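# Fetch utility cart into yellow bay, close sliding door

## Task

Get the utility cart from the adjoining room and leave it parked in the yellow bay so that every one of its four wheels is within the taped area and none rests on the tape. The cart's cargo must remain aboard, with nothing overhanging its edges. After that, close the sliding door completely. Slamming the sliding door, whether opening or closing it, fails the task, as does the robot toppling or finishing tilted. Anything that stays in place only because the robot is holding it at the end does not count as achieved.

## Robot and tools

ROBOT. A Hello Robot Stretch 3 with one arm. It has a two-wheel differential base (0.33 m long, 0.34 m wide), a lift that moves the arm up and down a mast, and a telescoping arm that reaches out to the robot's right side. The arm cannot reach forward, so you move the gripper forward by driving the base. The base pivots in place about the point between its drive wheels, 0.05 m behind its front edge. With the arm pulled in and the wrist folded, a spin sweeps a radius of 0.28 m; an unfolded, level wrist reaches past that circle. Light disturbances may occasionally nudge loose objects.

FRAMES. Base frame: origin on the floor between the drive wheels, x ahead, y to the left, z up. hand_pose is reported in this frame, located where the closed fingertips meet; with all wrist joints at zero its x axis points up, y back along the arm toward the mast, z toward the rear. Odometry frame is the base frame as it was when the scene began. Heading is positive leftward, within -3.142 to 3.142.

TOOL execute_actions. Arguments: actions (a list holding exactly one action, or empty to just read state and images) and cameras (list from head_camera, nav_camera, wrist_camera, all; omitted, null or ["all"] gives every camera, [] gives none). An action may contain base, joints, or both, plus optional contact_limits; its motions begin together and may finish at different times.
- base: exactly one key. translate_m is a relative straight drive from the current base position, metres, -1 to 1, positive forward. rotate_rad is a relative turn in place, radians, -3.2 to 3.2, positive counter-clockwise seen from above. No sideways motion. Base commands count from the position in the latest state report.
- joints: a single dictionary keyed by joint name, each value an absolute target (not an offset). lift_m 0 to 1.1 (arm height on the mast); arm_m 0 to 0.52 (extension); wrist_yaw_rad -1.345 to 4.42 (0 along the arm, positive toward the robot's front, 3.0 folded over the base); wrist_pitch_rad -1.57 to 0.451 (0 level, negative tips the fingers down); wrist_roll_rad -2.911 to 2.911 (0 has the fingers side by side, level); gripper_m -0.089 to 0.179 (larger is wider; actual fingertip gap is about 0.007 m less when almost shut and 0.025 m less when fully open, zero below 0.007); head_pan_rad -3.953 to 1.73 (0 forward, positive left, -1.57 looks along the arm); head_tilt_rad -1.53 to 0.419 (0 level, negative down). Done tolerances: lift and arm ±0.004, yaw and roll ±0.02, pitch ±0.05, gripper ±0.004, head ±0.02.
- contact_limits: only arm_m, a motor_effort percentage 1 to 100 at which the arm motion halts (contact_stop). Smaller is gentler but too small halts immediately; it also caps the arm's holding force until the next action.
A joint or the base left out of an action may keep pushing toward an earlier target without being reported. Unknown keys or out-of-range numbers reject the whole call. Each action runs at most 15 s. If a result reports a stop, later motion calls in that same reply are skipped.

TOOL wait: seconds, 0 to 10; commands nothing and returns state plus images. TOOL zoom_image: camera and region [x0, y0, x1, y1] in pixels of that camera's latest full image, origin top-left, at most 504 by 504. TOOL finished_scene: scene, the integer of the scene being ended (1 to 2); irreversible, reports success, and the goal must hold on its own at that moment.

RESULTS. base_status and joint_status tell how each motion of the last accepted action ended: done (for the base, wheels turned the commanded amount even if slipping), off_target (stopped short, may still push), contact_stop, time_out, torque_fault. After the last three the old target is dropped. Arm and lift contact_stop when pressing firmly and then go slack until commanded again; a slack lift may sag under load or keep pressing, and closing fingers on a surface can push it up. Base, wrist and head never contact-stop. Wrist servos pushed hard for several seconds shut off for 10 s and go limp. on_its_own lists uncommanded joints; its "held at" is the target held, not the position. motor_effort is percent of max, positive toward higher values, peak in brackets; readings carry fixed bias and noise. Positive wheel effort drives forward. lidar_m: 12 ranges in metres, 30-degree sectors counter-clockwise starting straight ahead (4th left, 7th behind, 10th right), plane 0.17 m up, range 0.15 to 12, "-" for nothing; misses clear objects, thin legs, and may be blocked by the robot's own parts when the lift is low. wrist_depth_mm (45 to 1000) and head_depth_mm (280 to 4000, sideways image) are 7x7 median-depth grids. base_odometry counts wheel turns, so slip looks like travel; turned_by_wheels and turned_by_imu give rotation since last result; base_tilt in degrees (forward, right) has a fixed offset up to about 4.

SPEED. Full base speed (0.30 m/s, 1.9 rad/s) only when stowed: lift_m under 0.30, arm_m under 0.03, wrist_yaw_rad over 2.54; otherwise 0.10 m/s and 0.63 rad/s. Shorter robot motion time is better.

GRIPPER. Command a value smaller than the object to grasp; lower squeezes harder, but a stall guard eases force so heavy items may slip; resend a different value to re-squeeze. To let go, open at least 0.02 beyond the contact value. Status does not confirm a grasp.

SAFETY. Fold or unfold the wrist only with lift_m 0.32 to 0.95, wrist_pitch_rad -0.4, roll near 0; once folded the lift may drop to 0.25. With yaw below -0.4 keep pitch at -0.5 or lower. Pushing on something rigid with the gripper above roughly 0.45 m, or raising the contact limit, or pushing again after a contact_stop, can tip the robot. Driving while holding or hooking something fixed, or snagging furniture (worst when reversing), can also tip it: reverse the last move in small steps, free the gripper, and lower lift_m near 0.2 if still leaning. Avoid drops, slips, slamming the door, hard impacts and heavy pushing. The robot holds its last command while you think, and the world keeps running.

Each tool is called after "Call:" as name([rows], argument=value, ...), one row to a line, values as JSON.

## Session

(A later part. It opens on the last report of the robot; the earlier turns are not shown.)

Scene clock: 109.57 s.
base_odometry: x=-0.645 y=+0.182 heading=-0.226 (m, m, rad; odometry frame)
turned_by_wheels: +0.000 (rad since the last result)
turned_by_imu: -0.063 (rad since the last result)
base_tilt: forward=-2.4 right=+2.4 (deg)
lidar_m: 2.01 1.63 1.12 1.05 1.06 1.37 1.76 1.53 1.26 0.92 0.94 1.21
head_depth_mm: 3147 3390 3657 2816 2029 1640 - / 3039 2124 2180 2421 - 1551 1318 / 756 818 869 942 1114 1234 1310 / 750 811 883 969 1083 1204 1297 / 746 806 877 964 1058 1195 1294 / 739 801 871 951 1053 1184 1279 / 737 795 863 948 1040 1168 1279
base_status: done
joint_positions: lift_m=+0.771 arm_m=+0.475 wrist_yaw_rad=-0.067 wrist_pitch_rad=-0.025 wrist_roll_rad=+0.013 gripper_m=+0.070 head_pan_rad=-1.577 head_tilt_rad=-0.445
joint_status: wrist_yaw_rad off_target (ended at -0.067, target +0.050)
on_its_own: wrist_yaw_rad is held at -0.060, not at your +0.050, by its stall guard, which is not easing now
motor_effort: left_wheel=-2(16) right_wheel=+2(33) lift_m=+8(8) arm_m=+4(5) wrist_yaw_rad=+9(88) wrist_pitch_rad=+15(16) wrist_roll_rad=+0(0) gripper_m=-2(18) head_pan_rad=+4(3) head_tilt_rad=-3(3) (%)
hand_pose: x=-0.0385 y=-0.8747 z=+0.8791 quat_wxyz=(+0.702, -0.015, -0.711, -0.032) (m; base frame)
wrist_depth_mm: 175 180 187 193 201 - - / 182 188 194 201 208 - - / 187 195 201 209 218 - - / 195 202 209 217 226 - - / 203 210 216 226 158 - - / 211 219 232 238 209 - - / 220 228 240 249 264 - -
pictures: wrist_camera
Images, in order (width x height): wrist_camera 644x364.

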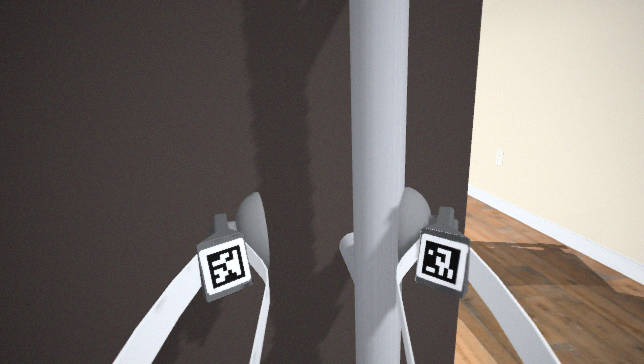

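Call:
execute_actions([
  {"base":{"rotate_rad":0.08},"joints":{"wrist_yaw_rad":0.0,"head_pan_rad":-2.0,"head_tilt_rad":-0.5}},
])

Scene clock: 132.10 s.
base_odometry: x=-0.645 y=+0.182 heading=-0.146 (m, m, rad; odometry frame)
turned_by_wheels: +0.080 (rad since the last result)
turned_by_imu: +0.026 (rad since the last result)
base_tilt: forward=-2.3 right=+2.4 (deg)
lidar_m: 2.02 1.59 1.11 1.05 1.07 1.41 1.75 1.48 1.26 0.92 0.95 1.23
head_depth_mm: 1035 1145 1287 1447 1652 1521 1272 / 1075 1151 1245 1385 1548 1539 1279 / 2736 2973 3162 2600 1861 1547 - / 3208 3625 3666 2587 1939 - 1227 / 3315 3492 3404 2480 2071 1505 1279 / 3146 2107 2374 2327 1115 1225 1284 / 748 798 846 901 1051 1144 1242
base_status: done
joint_positions: lift_m=+0.771 arm_m=+0.475 wrist_yaw_rad=-0.058 wrist_pitch_rad=-0.025 wrist_roll_rad=+0.014 gripper_m=+0.070 head_pan_rad=-1.993 head_tilt_rad=-0.494
joint_status: wrist_yaw_rad off_target (ended at -0.058, target +0.000); the others done
on_its_own: wrist_yaw_rad is held at -0.050, not at your +0.000, by its stall guard, which is not easing now
motor_effort: left_wheel=-3(23) right_wheel=+3(32) lift_m=+8(7) arm_m=+4(5) wrist_yaw_rad=+10(99) wrist_pitch_rad=+15(16) wrist_roll_rad=+0(0) gripper_m=-3(18) head_pan_rad=-4(37) head_tilt_rad=-3(11) (%)
hand_pose: x=-0.0362 y=-0.8748 z=+0.8790 quat_wxyz=(+0.702, -0.012, -0.712, -0.029) (m; base frame)
wrist_depth_mm: 177 181 186 189 195 - - / 183 188 193 198 203 - - / 190 195 202 206 212 - - / 198 203 209 216 220 - - / 206 212 215 225 153 - - / 216 220 232 236 205 - - / 224 230 239 246 257 - -
pictures: head_camera (sideways: a quarter turn clockwise sets it upright), nav_camera (sideways: a quarter turn counterclockwise sets it upright), wrist_camera
Images, in order (width x height): head_camera 896x504, nav_camera 672x504, wrist_camera 644x364.

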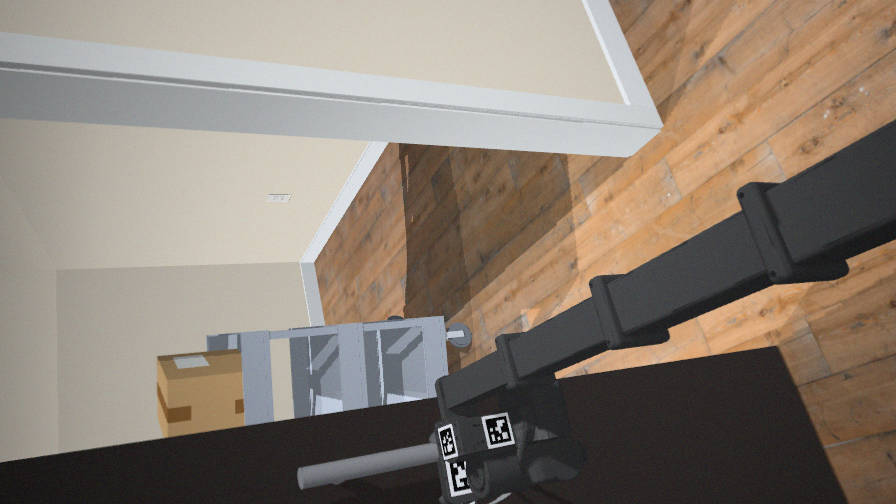

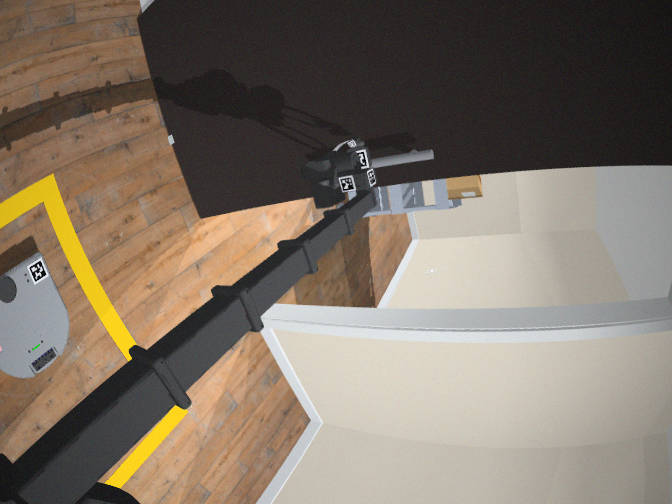

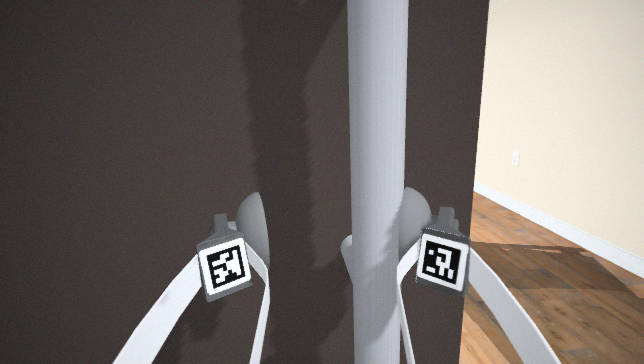

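Call:
execute_actions([
  {"joints":{"arm_m":0.45,"wrist_yaw_rad":0.0}},
], cameras=["wrist_camera"])

Scene clock: 140.13 s.
base_odometry: x=-0.645 y=+0.182 heading=-0.147 (m, m, rad; odometry frame)
turned_by_wheels: +0.000 (rad since the last result)
turned_by_imu: +0.000 (rad since the last result)
base_tilt: forward=-2.4 right=+2.4 (deg)
lidar_m: 2.02 1.59 1.11 1.05 1.07 1.41 1.75 1.49 1.26 0.92 0.94 1.23
head_depth_mm: 1035 1148 1289 1441 1661 1534 1274 / 1079 1156 1248 1388 1557 1526 1276 / 2725 3021 3199 2563 1860 1544 - / 3247 3569 3634 2607 1917 - 1219 / 3289 3520 3428 2481 2090 1509 1285 / 3153 2097 2376 2316 1126 1221 1285 / 747 800 843 908 1046 1142 1240
base_status: not commanded
joint_positions: lift_m=+0.771 arm_m=+0.450 wrist_yaw_rad=-0.014 wrist_pitch_rad=-0.021 wrist_roll_rad=+0.014 gripper_m=+0.070 head_pan_rad=-1.993 head_tilt_rad=-0.494
joint_status: all done
on_its_own: wrist_yaw_rad is at rest, and its effort (+17) is outside its rest range (-12 to +12)
motor_effort: left_wheel=-5(6) right_wheel=+6(11) lift_m=+8(8) arm_m=-3(4) wrist_yaw_rad=+17(35) wrist_pitch_rad=+13(15) wrist_roll_rad=+0(1) gripper_m=-3(5) head_pan_rad=-6(3) head_tilt_rad=-4(4) (%)
hand_pose: x=-0.0249 y=-0.8509 z=+0.8800 quat_wxyz=(+0.702, +0.003, -0.712, -0.013) (m; base frame)
wrist_depth_mm: 202 205 208 213 155 - - / 210 214 217 220 162 - - / 218 222 227 230 170 - - / 226 230 235 240 177 - - / 237 242 243 250 181 - - / 246 251 260 263 266 - - / 259 262 269 275 277 - -
pictures: wrist_camera
Images, in order (width x height): wrist_camera 644x364.

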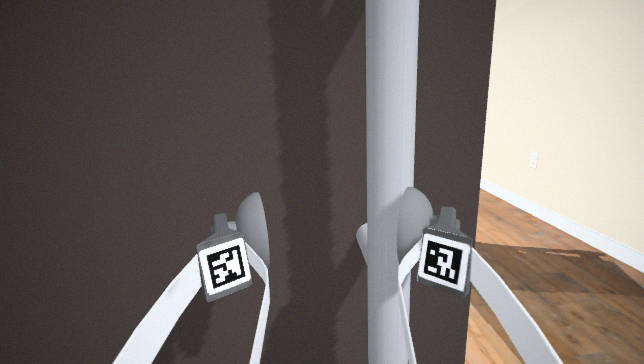

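Call:
execute_actions([
  {"joints":{"arm_m":0.15,"gripper_m":0.09}},
], cameras=[])

Call:
execute_actions([
  {"base":{"rotate_rad":0.84},"joints":{"arm_m":0.0,"wrist_yaw_rad":1.57,"lift_m":0.4,"gripper_m":0.0,"head_pan_rad":-1.2,"head_tilt_rad":-0.7}},
], cameras=[])

Call:
execute_actions([
  {"base":{"translate_m":-0.55}},
], cameras=[])

Call:
execute_actions([
  {"base":{"rotate_rad":-0.785}},
])

Scene clock: 168.03 s.
base_odometry: x=-0.645 y=+0.182 heading=-0.146 (m, m, rad; odometry frame)
turned_by_wheels: +0.000 (rad since the last result)
turned_by_imu: +0.001 (rad since the last result)
base_tilt: forward=-2.3 right=+2.4 (deg)
lidar_m: 2.02 1.59 1.11 1.05 1.07 1.40 1.75 1.48 1.26 0.92 0.94 1.24
head_depth_mm: 1032 1151 1287 1452 1676 1528 1273 / 1077 1152 1251 1384 1546 1529 1272 / 2747 2965 3172 2578 1860 1550 - / 3208 3523 3665 2583 1950 1637 - / 3300 3562 3453 2453 1958 1699 - / 3177 2101 2375 1029 1099 - - / 747 797 847 924 1027 1138 1228
base_status: not commanded
joint_positions: lift_m=+0.771 arm_m=+0.150 wrist_yaw_rad=-0.001 wrist_pitch_rad=-0.021 wrist_roll_rad=+0.014 gripper_m=+0.090 head_pan_rad=-1.993 head_tilt_rad=-0.494
joint_status: all done
motor_effort: left_wheel=-1(4) right_wheel=+1(6) lift_m=+7(8) arm_m=-2(3) wrist_yaw_rad=+1(17) wrist_pitch_rad=+13(13) wrist_roll_rad=+0(0) gripper_m=+0(82) head_pan_rad=-4(3) head_tilt_rad=-3(3) (%)
hand_pose: x=-0.0216 y=-0.5509 z=+0.8800 quat_wxyz=(+0.702, +0.007, -0.712, -0.008) (m; base frame)
wrist_depth_mm: 473 477 484 491 - - - / 484 499 498 505 - - - / 511 514 524 528 - - - / 530 541 549 545 - - - / 548 563 572 584 593 - - / 580 584 600 606 - - - / 596 615 628 638 - - 902
pictures: none
No camera images: the call's "cameras" was empty. Leave "cameras" out to get every camera's image.

Scene clock: 172.23 s.
base_odometry: x=-0.645 y=+0.182 heading=+0.694 (m, m, rad; odometry frame)
turned_by_wheels: +0.840 (rad since the last result)
turned_by_imu: +0.843 (rad since the last result)
base_tilt: forward=-2.4 right=+2.4 (deg)
lidar_m: 1.22 1.05 1.05 1.21 1.76 1.75 1.26 0.92 0.92 1.07 1.94 2.02
head_depth_mm: 1252 1344 1465 1574 1542 1327 1153 / 1433 1576 1735 1816 1579 1334 1158 / 1706 1896 2110 1938 1577 1333 1161 / 1850 2111 2310 1950 1592 1338 1164 / 1771 2000 2239 1944 1580 1351 1174 / 1719 1904 2128 1956 1595 1351 1172 / 1654 1825 2053 1979 1604 1360 1175
base_status: done
joint_positions: lift_m=+0.401 arm_m=+0.002 wrist_yaw_rad=+1.569 wrist_pitch_rad=-0.021 wrist_roll_rad=+0.014 gripper_m=+0.000 head_pan_rad=-1.207 head_tilt_rad=-0.691
joint_status: all done
joint sent to its limit — the command would take arm_m past its lower limit, so that joint was sent only as far as its limit.
motor_effort: left_wheel=-1(5) right_wheel=+2(5) lift_m=+7(7) arm_m=-3(4) wrist_yaw_rad=+2(8) wrist_pitch_rad=+13(13) wrist_roll_rad=+0(0) gripper_m=-3(94) head_pan_rad=+5(50) head_tilt_rad=-5(30) (%)
hand_pose: x=+0.2343 y=-0.1477 z=+0.5101 quat_wxyz=(+0.503, +0.508, -0.498, +0.491) (m; base frame)
wrist_depth_mm: 829 952 - - - - - / 846 965 - - - - - / 866 - - - - - - / 879 - - - - - - / 887 - - - - - - / 912 - - 949 946 969 953 / 846 827 825 815 782 787 761
pictures: none
No camera images: the call's "cameras" was empty. Leave "cameras" out to get every camera's image.

Scene clock: 178.80 s.
base_odometry: x=-1.068 y=-0.169 heading=+0.694 (m, m, rad; odometry frame)
turned_by_wheels: +0.000 (rad since the last result)
turned_by_imu: +0.002 (rad since the last result)
base_tilt: forward=-2.3 right=+2.4 (deg)
lidar_m: 1.67 1.43 1.43 1.58 1.36 1.21 0.71 0.81 0.57 0.62 1.07 2.41
head_depth_mm: 680 732 797 873 962 1079 1134 / 784 856 945 1052 1183 1280 1152 / 925 1031 1153 1316 1484 1338 1158 / 1139 1419 1630 1827 1575 1345 1168 / 1610 1897 2236 1965 1595 1347 1167 / 2019 2297 2427 1968 1606 1342 1169 / 1966 2192 2394 1963 1614 1365 1173
base_status: done
joint_positions: lift_m=+0.401 arm_m=+0.002 wrist_yaw_rad=+1.569 wrist_pitch_rad=-0.021 wrist_roll_rad=+0.014 gripper_m=+0.000 head_pan_rad=-1.207 head_tilt_rad=-0.691
joint_status: not commanded
motor_effort: left_wheel=-1(6) right_wheel=+1(2) lift_m=+8(7) arm_m=-2(2) wrist_yaw_rad=+1(2) wrist_pitch_rad=+13(13) wrist_roll_rad=+0(0) gripper_m=-2(3) head_pan_rad=+3(4) head_tilt_rad=-5(5) (%)
hand_pose: x=+0.2343 y=-0.1477 z=+0.5101 quat_wxyz=(+0.503, +0.508, -0.498, +0.491) (m; base frame)
wrist_depth_mm: - - - - - - - / - - - - - - - / - - - - - - - / - - - - - - - / - - - - - - - / - - - 961 976 955 947 / 850 830 808 817 779 775 766
pictures: none
No camera images: the call's "cameras" was empty. Leave "cameras" out to get every camera's image.

Scene clock: 181.03 s.
base_odometry: x=-1.068 y=-0.169 heading=-0.091 (m, m, rad; odometry frame)
turned_by_wheels: -0.785 (rad since the last result)
turned_by_imu: -0.788 (rad since the last result)
base_tilt: forward=-2.4 right=+2.4 (deg)
lidar_m: 2.27 2.05 1.49 1.43 1.48 1.41 1.36 0.85 0.71 1.71 0.57 0.76
head_depth_mm: 2722 2964 2203 1917 1569 1331 1148 / 2815 3066 2463 1926 1575 1339 1159 / 2869 3152 2362 1931 1602 1337 1162 / 461 522 597 701 846 1069 1162 / 480 540 585 704 907 1167 1157 / 500 569 662 789 980 1269 1173 / 520 598 701 844 1064 1319 1179
base_status: done
joint_positions: lift_m=+0.401 arm_m=+0.002 wrist_yaw_rad=+1.569 wrist_pitch_rad=-0.021 wrist_roll_rad=+0.014 gripper_m=+0.000 head_pan_rad=-1.207 head_tilt_rad=-0.691
joint_status: not commanded
motor_effort: left_wheel=+2(4) right_wheel=-2(5) lift_m=+8(8) arm_m=-3(3) wrist_yaw_rad=+2(1) wrist_pitch_rad=+13(13) wrist_roll_rad=-1(0) gripper_m=-3(2) head_pan_rad=+4(3) head_tilt_rad=-5(5) (%)
hand_pose: x=+0.2343 y=-0.1477 z=+0.5101 quat_wxyz=(+0.503, +0.508, -0.498, +0.491) (m; base frame)
wrist_depth_mm: - - - - - 694 459 / - - - - - 696 465 / - - - - - 712 473 / - - - - - 713 470 / - - - - - 714 476 / - - - 947 975 743 479 / 840 830 819 816 787 712 486
pictures: head_camera (sideways: a quarter turn clockwise sets it upright), nav_camera (sideways: a quarter turn counterclockwise sets it upright), wrist_camera
Images, in order (width x height): head_camera 896x504, nav_camera 672x504, wrist_camera 644x364.

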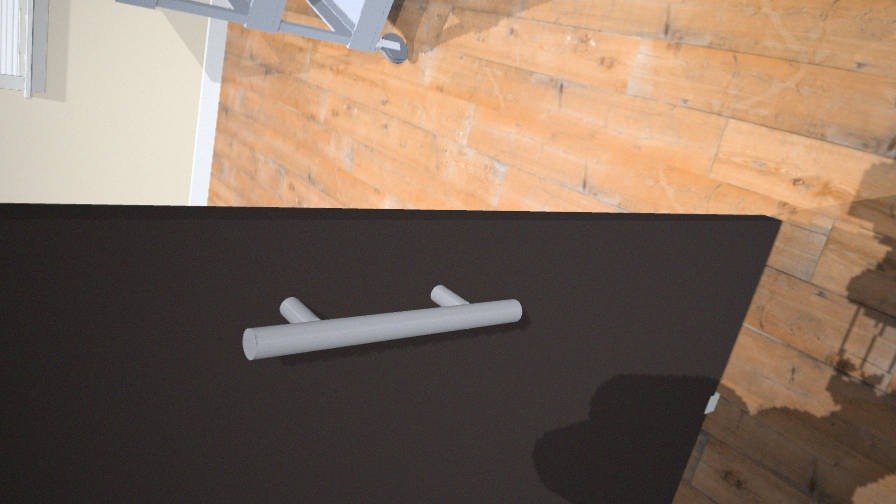

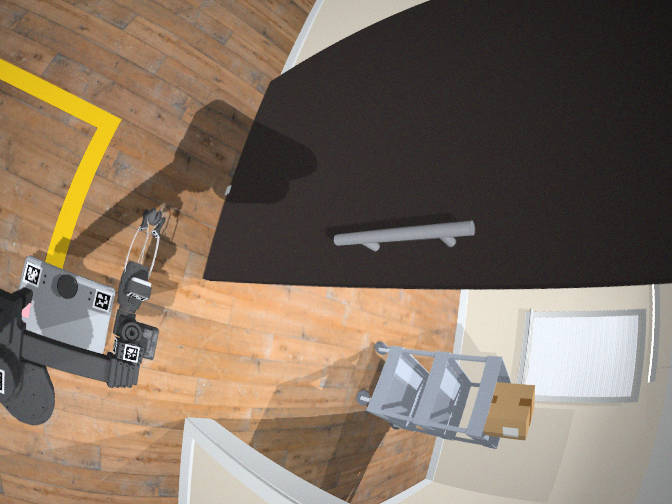

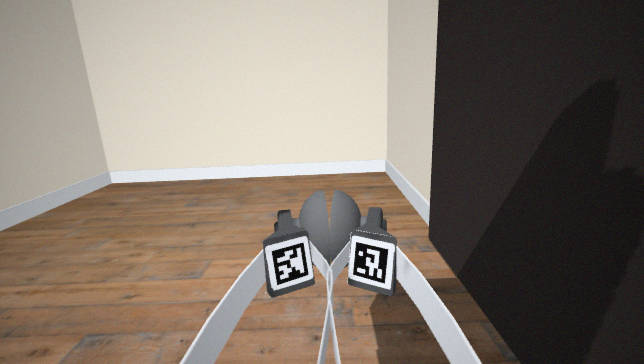

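Call:
execute_actions([
  {"base":{"translate_m":-0.15},"joints":{"head_pan_rad":-1.3,"head_tilt_rad":-1.0}},
])

Scene clock: 191.13 s.
base_odometry: x=-1.217 y=-0.156 heading=-0.091 (m, m, rad; odometry frame)
turned_by_wheels: +0.000 (rad since the last result)
turned_by_imu: +0.001 (rad since the last result)
base_tilt: forward=-2.3 right=+2.4 (deg)
lidar_m: 2.27 2.04 1.49 1.43 1.48 1.26 1.21 0.85 0.64 1.69 0.64 0.76
head_depth_mm: 1907 1827 1671 1478 1303 1191 1080 / 1898 1889 1671 1477 1315 1226 - / 2337 1989 1693 1490 1318 1223 - / 2351 1954 1700 1500 1321 1232 1114 / 2382 1996 1703 1449 1320 1206 1094 / 2397 722 836 1104 1340 1187 1097 / 558 662 857 1193 1347 1209 1102
base_status: done
joint_positions: lift_m=+0.401 arm_m=+0.002 wrist_yaw_rad=+1.569 wrist_pitch_rad=-0.021 wrist_roll_rad=+0.014 gripper_m=+0.000 head_pan_rad=-1.293 head_tilt_rad=-0.987
joint_status: all done
motor_effort: left_wheel=+2(3) right_wheel=-2(6) lift_m=+7(8) arm_m=-3(2) wrist_yaw_rad=+2(1) wrist_pitch_rad=+13(13) wrist_roll_rad=+0(1) gripper_m=-3(3) head_pan_rad=-3(19) head_tilt_rad=-7(33) (%)
hand_pose: x=+0.2343 y=-0.1477 z=+0.5101 quat_wxyz=(+0.503, +0.508, -0.498, +0.491) (m; base frame)
wrist_depth_mm: - - - - - 695 461 / - - - - - 694 465 / - - - - - 708 468 / - - - - - 710 476 / - - - - - 729 477 / - - - 970 962 739 480 / 851 828 813 807 793 712 483
pictures: head_camera (sideways: a quarter turn clockwise sets it upright), nav_camera (sideways: a quarter turn counterclockwise sets it upright), wrist_camera
Images, in order (width x height): head_camera 896x504, nav_camera 672x504, wrist_camera 644x364.

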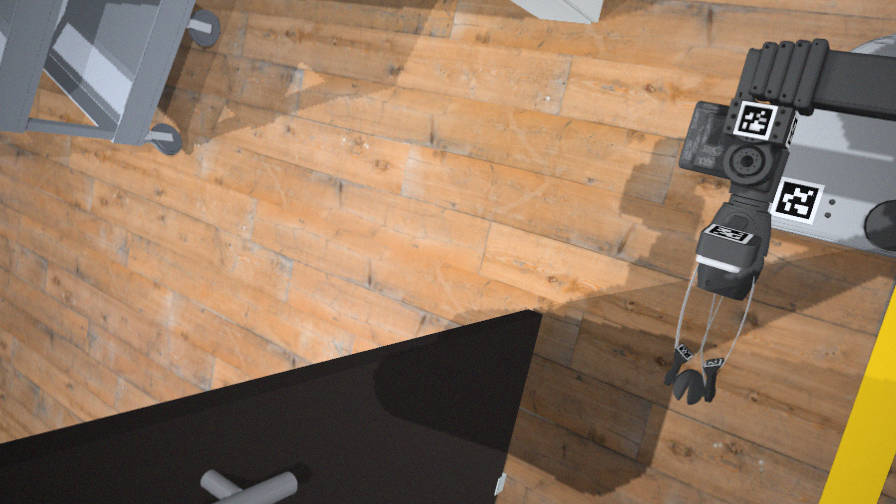

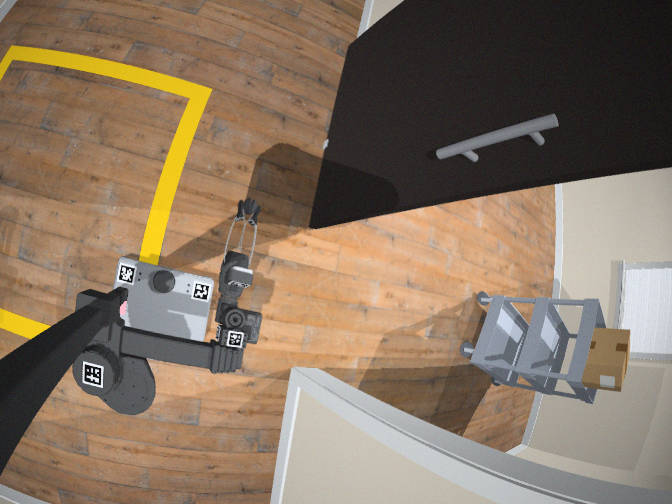

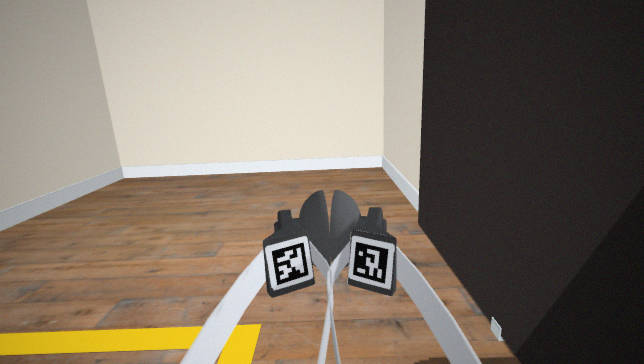

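Call:
execute_actions([
  {"joints":{"arm_m":0.44,"head_pan_rad":-1.3,"head_tilt_rad":-0.8}},
])

Scene clock: 202.67 s.
base_odometry: x=-1.217 y=-0.156 heading=-0.091 (m, m, rad; odometry frame)
turned_by_wheels: +0.000 (rad since the last result)
turned_by_imu: +0.001 (rad since the last result)
base_tilt: forward=-2.3 right=+2.4 (deg)
lidar_m: 2.27 2.04 1.49 1.43 1.48 1.25 1.21 0.85 0.64 1.68 0.64 0.76
head_depth_mm: 1551 1894 1919 1710 1438 1241 - / 1937 1900 1995 1709 1426 1262 1118 / 2932 2679 2089 1714 1425 1264 1125 / 3026 2701 2113 1735 1459 1282 1129 / 3099 2689 2125 1731 1412 1266 1124 / 3196 2632 738 847 1105 1276 1133 / 523 589 695 888 1180 1282 1135
base_status: not commanded
joint_positions: lift_m=+0.401 arm_m=+0.440 wrist_yaw_rad=+1.569 wrist_pitch_rad=-0.021 wrist_roll_rad=+0.014 gripper_m=+0.000 head_pan_rad=-1.293 head_tilt_rad=-0.803
joint_status: all done
motor_effort: left_wheel=+2(2) right_wheel=-3(1) lift_m=+8(7) arm_m=+4(4) wrist_yaw_rad=+2(2) wrist_pitch_rad=+13(13) wrist_roll_rad=-1(0) gripper_m=-3(3) head_pan_rad=-4(1) head_tilt_rad=+2(21) (%)
hand_pose: x=+0.2343 y=-0.5852 z=+0.5101 quat_wxyz=(+0.503, +0.508, -0.498, +0.491) (m; base frame)
wrist_depth_mm: - - - 576 - - - / - - - 601 - - - / - - - 612 - - - / - - - 652 - - - / - - - - - - - / - - - 523 969 979 957 / 849 830 821 583 752 775 753
pictures: head_camera (sideways: a quarter turn clockwise sets it upright), nav_camera (sideways: a quarter turn counterclockwise sets it upright), wrist_camera
Images, in order (width x height): head_camera 896x504, nav_camera 672x504, wrist_camera 644x364.

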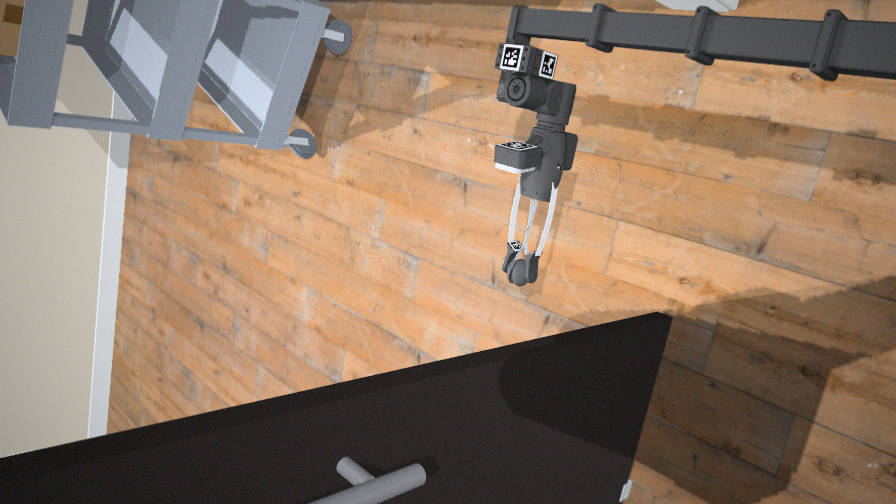

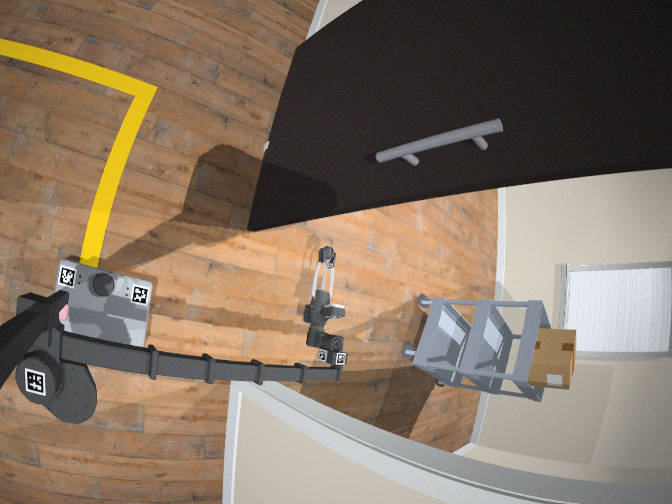

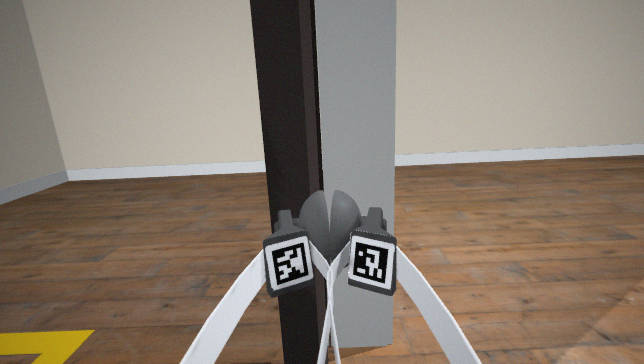

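Call:
execute_actions([
  {"joints":{"arm_m":0.42}},
], cameras=[])

Call:
execute_actions([
  {"base":{"translate_m":0.22}},
])

Scene clock: 209.73 s.
base_odometry: x=-1.217 y=-0.156 heading=-0.091 (m, m, rad; odometry frame)
turned_by_wheels: +0.000 (rad since the last result)
turned_by_imu: +0.000 (rad since the last result)
base_tilt: forward=-2.4 right=+2.4 (deg)
lidar_m: 2.26 2.05 1.49 1.43 1.48 1.26 1.21 0.85 0.64 1.68 0.64 0.76
head_depth_mm: 1549 1895 1922 1707 1439 1246 - / 1942 1892 1984 1699 1418 1263 1119 / 2937 2675 2089 1719 1422 1267 1120 / 3001 2682 2124 1732 1430 1266 1121 / 3059 2696 2119 1733 1403 1281 1129 / 3201 2596 739 850 1103 1280 1136 / 523 591 696 884 1181 1287 1125
base_status: not commanded
joint_positions: lift_m=+0.401 arm_m=+0.420 wrist_yaw_rad=+1.569 wrist_pitch_rad=-0.021 wrist_roll_rad=+0.014 gripper_m=+0.000 head_pan_rad=-1.293 head_tilt_rad=-0.803
joint_status: all done
motor_effort: left_wheel=+2(2) right_wheel=-1(2) lift_m=+8(7) arm_m=-3(4) wrist_yaw_rad=+2(2) wrist_pitch_rad=+13(13) wrist_roll_rad=+0(0) gripper_m=-3(3) head_pan_rad=-3(4) head_tilt_rad=+2(2) (%)
hand_pose: x=+0.2343 y=-0.5658 z=+0.5101 quat_wxyz=(+0.503, +0.508, -0.498, +0.491) (m; base frame)
wrist_depth_mm: - - - 244 - - - / - - - 601 - - - / - - - 631 - - - / - - - 657 - - - / - - - - - - - / - - - 514 939 987 946 / 852 828 818 742 757 777 759
pictures: none
No camera images: the call's "cameras" was empty. Leave "cameras" out to get every camera's image.

Scene clock: 213.17 s.
base_odometry: x=-0.998 y=-0.176 heading=-0.091 (m, m, rad; odometry frame)
turned_by_wheels: +0.000 (rad since the last result)
turned_by_imu: -0.017 (rad since the last result)
base_tilt: forward=-2.4 right=+2.4 (deg)
lidar_m: 2.12 2.09 1.50 1.44 1.48 1.49 1.43 0.86 0.75 1.72 0.59 0.74
head_depth_mm: 2682 1818 1949 1711 1446 1263 - / 2865 2649 2011 1705 1423 1268 1114 / 2907 2650 2104 1722 1434 1267 1114 / 2995 2680 2087 1732 1433 1265 1120 / 3054 2576 709 825 1024 1262 1126 / 487 560 656 820 1071 1283 1125 / 496 549 661 863 1149 1289 1134
base_status: done
joint_positions: lift_m=+0.401 arm_m=+0.420 wrist_yaw_rad=+1.572 wrist_pitch_rad=-0.022 wrist_roll_rad=+0.014 gripper_m=+0.000 head_pan_rad=-1.293 head_tilt_rad=-0.803
joint_status: not commanded
motor_effort: left_wheel=+1(13) right_wheel=-1(29) lift_m=+7(7) arm_m=-1(3) wrist_yaw_rad=-3(25) wrist_pitch_rad=+14(15) wrist_roll_rad=-1(0) gripper_m=-3(4) head_pan_rad=-3(5) head_tilt_rad=+2(2) (%)
hand_pose: x=+0.2343 y=-0.5648 z=+0.5097 quat_wxyz=(+0.502, +0.509, -0.497, +0.491) (m; base frame)
wrist_depth_mm: - - - 386 395 - - / - - - 405 412 - - / - - - 420 428 - - / - - - 189 448 - - / - - - - 472 - - / - - - 209 495 972 944 / 836 830 818 219 516 762 750
pictures: head_camera (sideways: a quarter turn clockwise sets it upright), nav_camera (sideways: a quarter turn counterclockwise sets it upright), wrist_camera
Images, in order (width x height): head_camera 896x504, nav_camera 672x504, wrist_camera 644x364.

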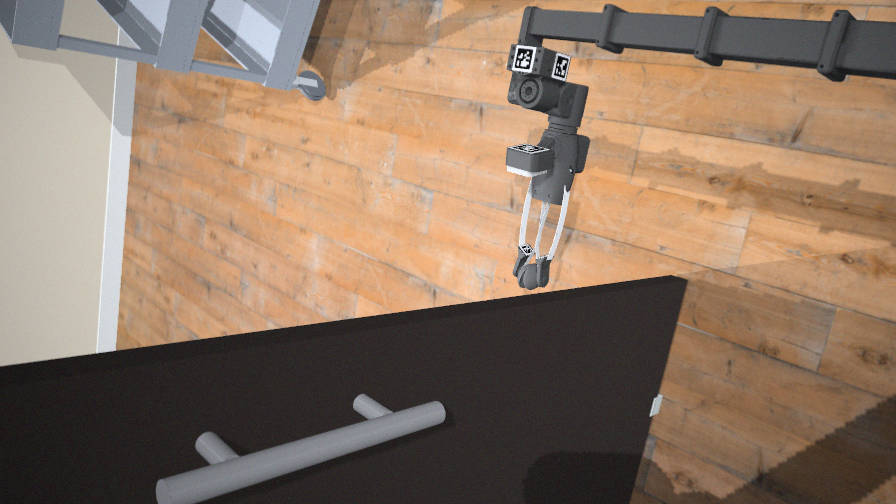

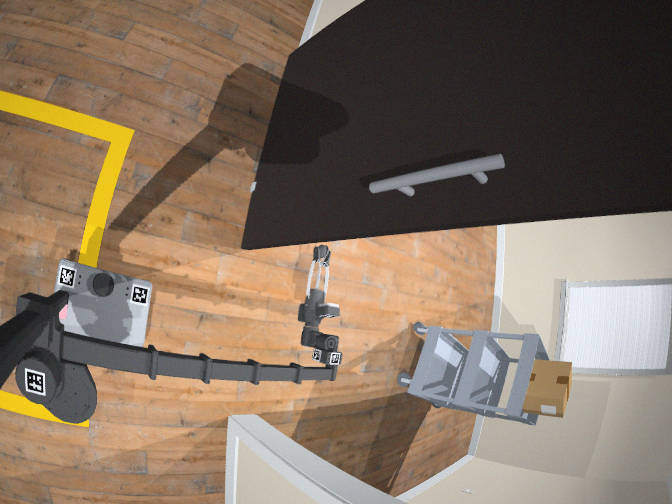

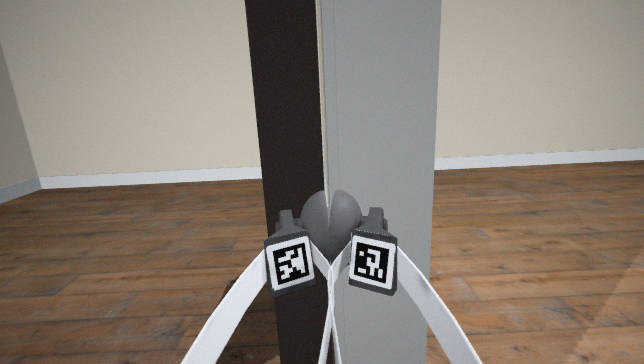

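Call:
execute_actions([
  {"base":{"translate_m":0.18},"joints":{"arm_m":0.405}},
])

Scene clock: 218.07 s.
base_odometry: x=-0.819 y=-0.192 heading=-0.091 (m, m, rad; odometry frame)
turned_by_wheels: +0.000 (rad since the last result)
turned_by_imu: -0.009 (rad since the last result)
base_tilt: forward=-2.4 right=+2.4 (deg)
lidar_m: 2.03 2.12 1.51 1.44 1.49 1.68 1.60 0.88 0.90 1.77 0.58 0.73
head_depth_mm: 2811 2646 1999 1696 1437 1275 - / 2806 2624 2104 1701 1390 1266 1123 / 2880 2667 2080 1724 1405 1270 1120 / 2971 2691 2096 1725 1451 1266 1125 / 3020 2613 688 806 993 1251 1124 / 477 549 646 801 1052 1278 1131 / 488 538 655 848 1121 1286 1138
base_status: done
joint_positions: lift_m=+0.401 arm_m=+0.405 wrist_yaw_rad=+1.572 wrist_pitch_rad=-0.022 wrist_roll_rad=+0.014 gripper_m=+0.000 head_pan_rad=-1.293 head_tilt_rad=-0.803
joint_status: all done
motor_effort: left_wheel=+0(12) right_wheel=-1(31) lift_m=+7(8) arm_m=-2(1) wrist_yaw_rad=-2(5) wrist_pitch_rad=+14(15) wrist_roll_rad=+0(0) gripper_m=-3(3) head_pan_rad=-2(3) head_tilt_rad=+1(2) (%)
hand_pose: x=+0.2343 y=-0.5499 z=+0.5097 quat_wxyz=(+0.502, +0.509, -0.497, +0.491) (m; base frame)
wrist_depth_mm: - - - 161 233 237 - / - - - 168 242 247 - / - - - 175 252 257 - / - - - 180 262 271 - / - - - - 274 283 - / - - - 200 290 881 941 / 835 841 813 254 304 729 767
pictures: head_camera (sideways: a quarter turn clockwise sets it upright), nav_camera (sideways: a quarter turn counterclockwise sets it upright), wrist_camera
Images, in order (width x height): head_camera 896x504, nav_camera 672x504, wrist_camera 644x364.

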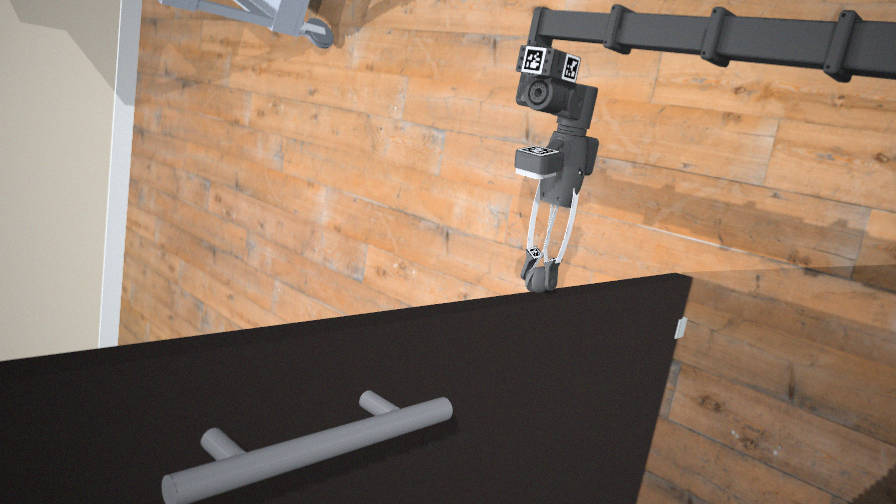

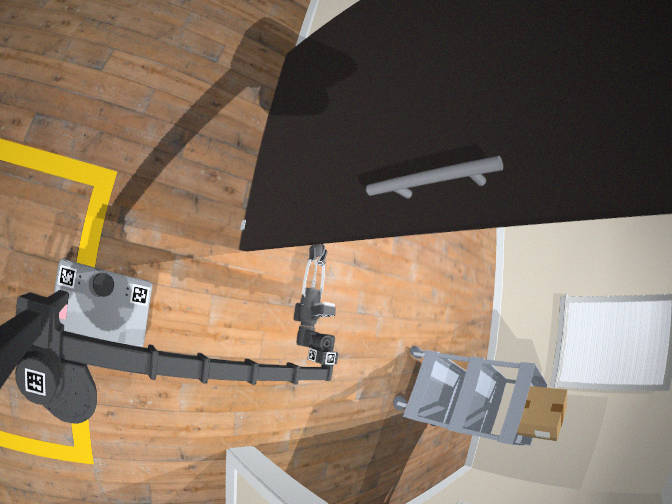

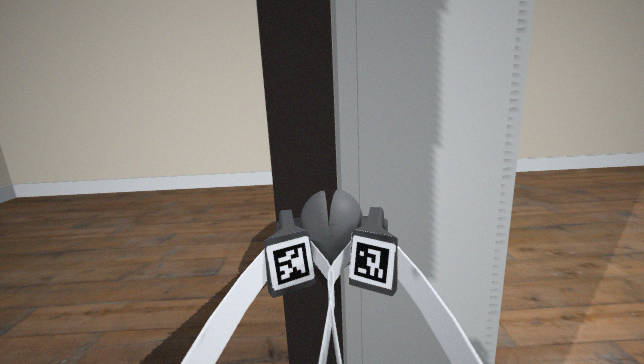

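Call:
execute_actions([
  {"base":{"translate_m":-0.2},"joints":{"arm_m":0.0,"head_pan_rad":-1.75,"head_tilt_rad":-0.45}},
])

Scene clock: 225.80 s.
base_odometry: x=-1.018 y=-0.174 heading=-0.091 (m, m, rad; odometry frame)
turned_by_wheels: +0.000 (rad since the last result)
turned_by_imu: +0.002 (rad since the last result)
base_tilt: forward=-2.3 right=+2.4 (deg)
lidar_m: 2.05 2.10 1.51 1.43 1.48 1.47 1.40 0.87 0.74 1.72 0.69 0.74
head_depth_mm: 2553 2639 2760 2572 1924 1023 1061 / 2898 3146 3366 2736 2005 1571 1305 / 2880 3073 3299 2624 2016 1589 1311 / 2792 2952 1812 2124 1975 1596 1303 / 2811 2900 2140 2132 2025 1594 1310 / 2728 2976 3144 2654 2035 1600 1315 / 2661 2889 3146 2809 2031 1602 1322
base_status: done
joint_positions: lift_m=+0.401 arm_m=+0.002 wrist_yaw_rad=+1.571 wrist_pitch_rad=-0.022 wrist_roll_rad=+0.014 gripper_m=+0.000 head_pan_rad=-1.743 head_tilt_rad=-0.458
joint_status: all done
joint sent to its limit — the command would take arm_m past its lower limit, so that joint was sent only as far as its limit.
motor_effort: left_wheel=+1(2) right_wheel=-1(6) lift_m=+8(7) arm_m=-3(2) wrist_yaw_rad=-1(3) wrist_pitch_rad=+14(13) wrist_roll_rad=-1(1) gripper_m=-4(3) head_pan_rad=-4(39) head_tilt_rad=+5(31) (%)
hand_pose: x=+0.2343 y=-0.1470 z=+0.5098 quat_wxyz=(+0.502, +0.509, -0.497, +0.491) (m; base frame)
wrist_depth_mm: - - - - - 660 440 / - - - - - 661 450 / - - - - - 663 450 / - - - - - 681 456 / - - - - - 691 464 / - - - 971 948 704 463 / 827 829 806 797 781 709 471
pictures: head_camera (sideways: a quarter turn clockwise sets it upright), nav_camera (sideways: a quarter turn counterclockwise sets it upright), wrist_camera
Images, in order (width x height): head_camera 896x504, nav_camera 672x504, wrist_camera 644x364.

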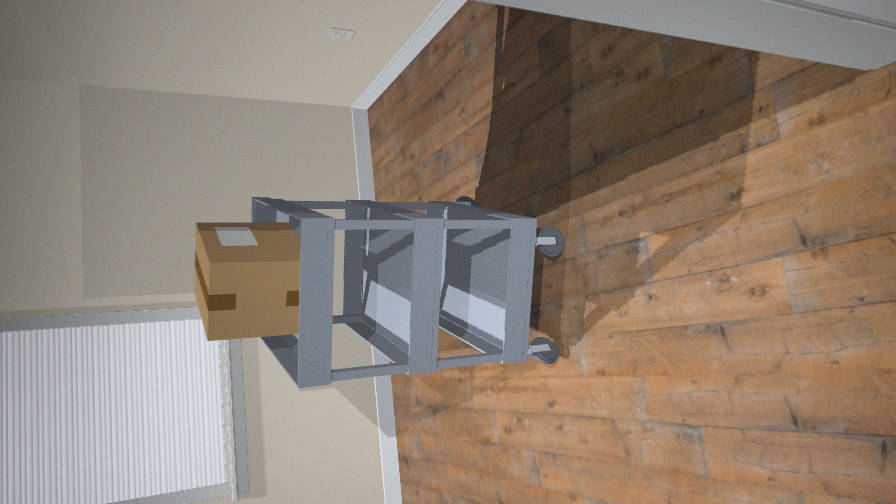

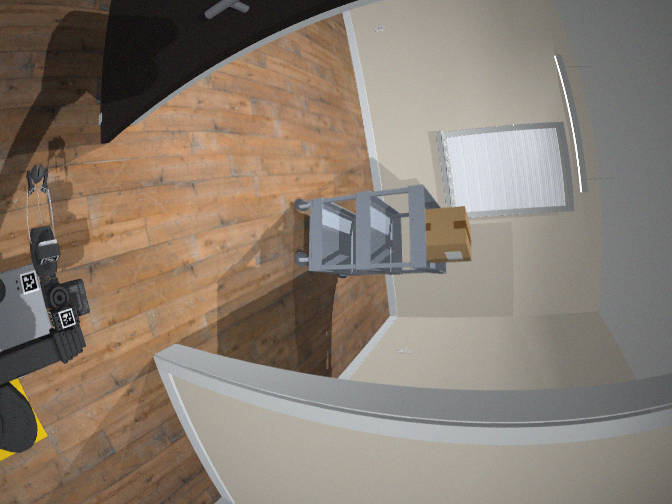

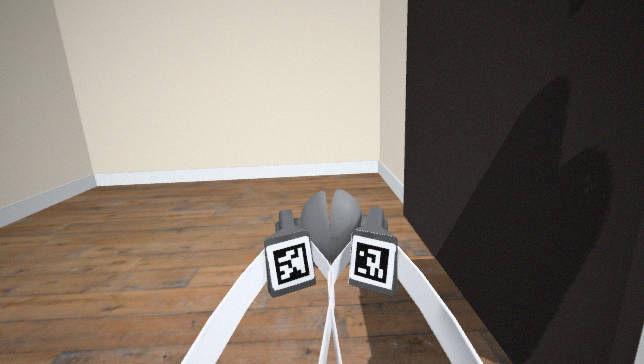

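Call:
execute_actions([
  {"joints":{"head_pan_rad":1.5,"head_tilt_rad":-0.9}},
], cameras=["head_camera","nav_camera"])

Scene clock: 241.97 s.
base_odometry: x=-1.018 y=-0.174 heading=-0.091 (m, m, rad; odometry frame)
turned_by_wheels: +0.000 (rad since the last result)
turned_by_imu: +0.001 (rad since the last result)
base_tilt: forward=-2.4 right=+2.4 (deg)
lidar_m: 2.06 2.11 1.50 1.44 1.47 1.47 1.41 0.87 0.74 1.72 0.69 0.74
head_depth_mm: 1313 1551 1775 1585 1383 1216 1095 / 1302 1517 1778 1594 1378 1231 1097 / 1289 1504 1762 1597 1383 1228 1105 / 1282 1490 1765 1601 1406 1229 1135 / 1266 1461 1745 1610 1396 1240 - / 1252 1467 1734 1614 1402 - - / 1238 1446 1704 1629 - - -
base_status: not commanded
joint_positions: lift_m=+0.401 arm_m=+0.002 wrist_yaw_rad=+1.571 wrist_pitch_rad=-0.022 wrist_roll_rad=+0.014 gripper_m=+0.000 head_pan_rad=+1.493 head_tilt_rad=-0.889
joint_status: all done
motor_effort: left_wheel=+1(0) right_wheel=-1(1) lift_m=+8(7) arm_m=-2(2) wrist_yaw_rad=-1(1) wrist_pitch_rad=+14(13) wrist_roll_rad=+0(0) gripper_m=-4(2) head_pan_rad=+5(50) head_tilt_rad=-7(42) (%)
hand_pose: x=+0.2343 y=-0.1470 z=+0.5098 quat_wxyz=(+0.502, +0.509, -0.497, +0.491) (m; base frame)
wrist_depth_mm: - - - - - 661 441 / - - - - - 670 447 / - - - - - 672 452 / - - - - - 681 458 / - - - - - 693 463 / - - - 966 945 700 466 / 852 829 820 799 805 700 468
pictures: head_camera (sideways: a quarter turn clockwise sets it upright), nav_camera (sideways: a quarter turn counterclockwise sets it upright)
Images, in order (width x height): head_camera 896x504, nav_camera 672x504.

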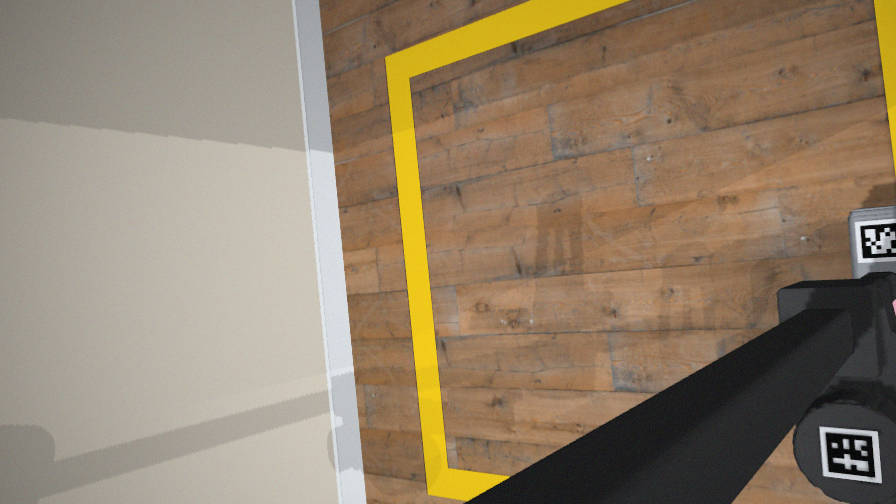

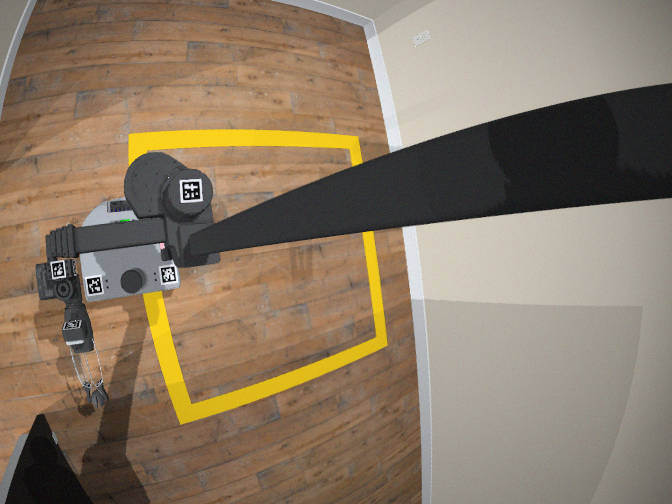

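Call:
execute_actions([
  {"base":{"rotate_rad":-1.54},"joints":{"head_pan_rad":0.0,"head_tilt_rad":-0.6,"gripper_m":0.12}},
], cameras=[])

Call:
execute_actions([
  {"base":{"translate_m":1.0}},
])

Scene clock: 258.53 s.
base_odometry: x=-1.018 y=-0.174 heading=-1.631 (m, m, rad; odometry frame)
turned_by_wheels: -1.540 (rad since the last result)
turned_by_imu: -1.545 (rad since the last result)
base_tilt: forward=-2.4 right=+2.4 (deg)
lidar_m: 1.72 0.69 0.76 2.36 2.03 1.48 1.43 1.49 1.46 1.41 0.83 0.74
head_depth_mm: 2685 2969 2756 2129 1697 1401 1190 / 2648 1638 1976 2040 1703 1419 1193 / 2697 1725 2108 1997 1702 1408 1208 / 2759 3043 2683 2085 1710 1420 1204 / 2806 3104 2915 2173 1724 1430 1213 / 2806 3108 2971 2197 1732 1435 1213 / 2806 3083 3010 2211 1740 1433 1190
base_status: done
joint_positions: lift_m=+0.401 arm_m=+0.002 wrist_yaw_rad=+1.571 wrist_pitch_rad=-0.022 wrist_roll_rad=+0.014 gripper_m=+0.120 head_pan_rad=+0.007 head_tilt_rad=-0.606
joint_status: all done
motor_effort: left_wheel=+2(5) right_wheel=-3(5) lift_m=+8(7) arm_m=-2(2) wrist_yaw_rad=-1(1) wrist_pitch_rad=+13(13) wrist_roll_rad=+0(1) gripper_m=+0(94) head_pan_rad=-4(51) head_tilt_rad=+3(28) (%)
hand_pose: x=+0.2343 y=-0.1470 z=+0.5098 quat_wxyz=(+0.502, +0.509, -0.497, +0.491) (m; base frame)
wrist_depth_mm: - - - - - 554 467 / - - - - - 565 480 / - - - - - 568 499 / - - - - - 577 528 / - - - - - 545 553 / - - - - 1000 637 574 / 760 820 824 789 791 605 600
pictures: none
No camera images: the call's "cameras" was empty. Leave "cameras" out to get every camera's image.

Scene clock: 269.60 s.
base_odometry: x=-1.078 y=-1.172 heading=-1.631 (m, m, rad; odometry frame)
turned_by_wheels: +0.000 (rad since the last result)
turned_by_imu: -0.001 (rad since the last result)
base_tilt: forward=-2.4 right=+2.4 (deg)
lidar_m: 0.77 2.43 2.45 1.12 0.61 0.61 2.43 2.00 0.54 1.15 1.47 0.76
head_depth_mm: 1930 815 853 834 1082 1233 1192 / 1931 870 910 946 1115 1280 1200 / 1924 2167 1098 1239 1163 1309 1206 / 1927 2140 2355 1174 1564 1352 1209 / 1953 2167 2413 2178 1721 1417 1212 / 1954 2174 2461 2179 1731 1430 1218 / 1976 2173 2442 2204 1740 1425 1210
base_status: done
joint_positions: lift_m=+0.401 arm_m=+0.002 wrist_yaw_rad=+1.571 wrist_pitch_rad=-0.021 wrist_roll_rad=+0.014 gripper_m=+0.120 head_pan_rad=+0.007 head_tilt_rad=-0.606
joint_status: not commanded
motor_effort: left_wheel=+2(4) right_wheel=-2(3) lift_m=+8(8) arm_m=-3(3) wrist_yaw_rad=-1(1) wrist_pitch_rad=+13(13) wrist_roll_rad=+0(1) gripper_m=+0(0) head_pan_rad=-4(4) head_tilt_rad=+4(3) (%)
hand_pose: x=+0.2343 y=-0.1470 z=+0.5099 quat_wxyz=(+0.502, +0.509, -0.498, +0.491) (m; base frame)
wrist_depth_mm: - - - - - - - / - - - - - - - / - - - 686 616 - - / - - - - - - - / - - - - 974 - - / - - 994 883 722 886 965 / 848 824 807 811 765 771 758
pictures: head_camera (sideways: a quarter turn clockwise sets it upright), nav_camera (sideways: a quarter turn counterclockwise sets it upright), wrist_camera
Images, in order (width x height): head_camera 896x504, nav_camera 672x504, wrist_camera 644x364.

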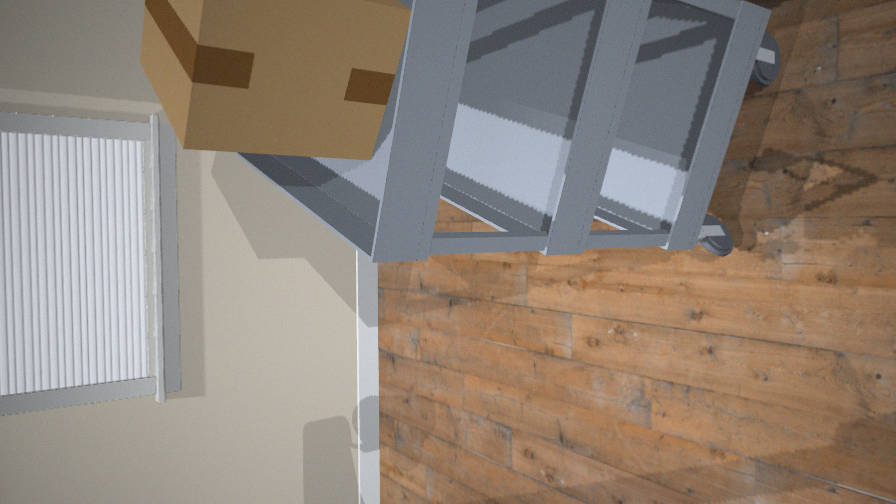

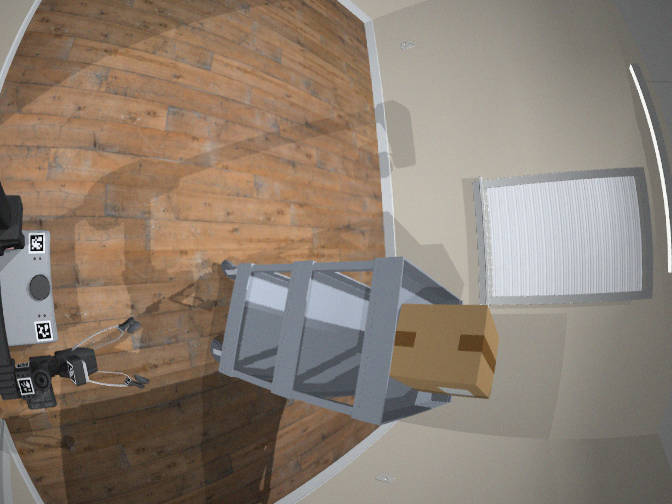

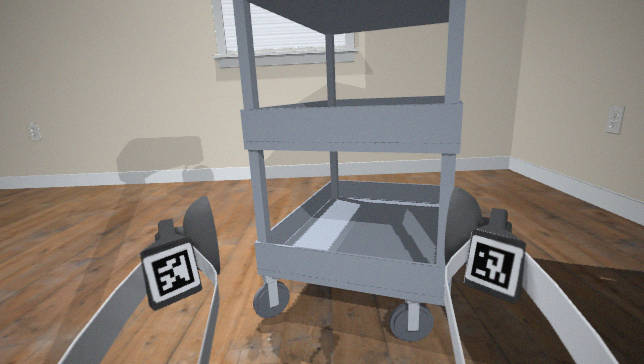

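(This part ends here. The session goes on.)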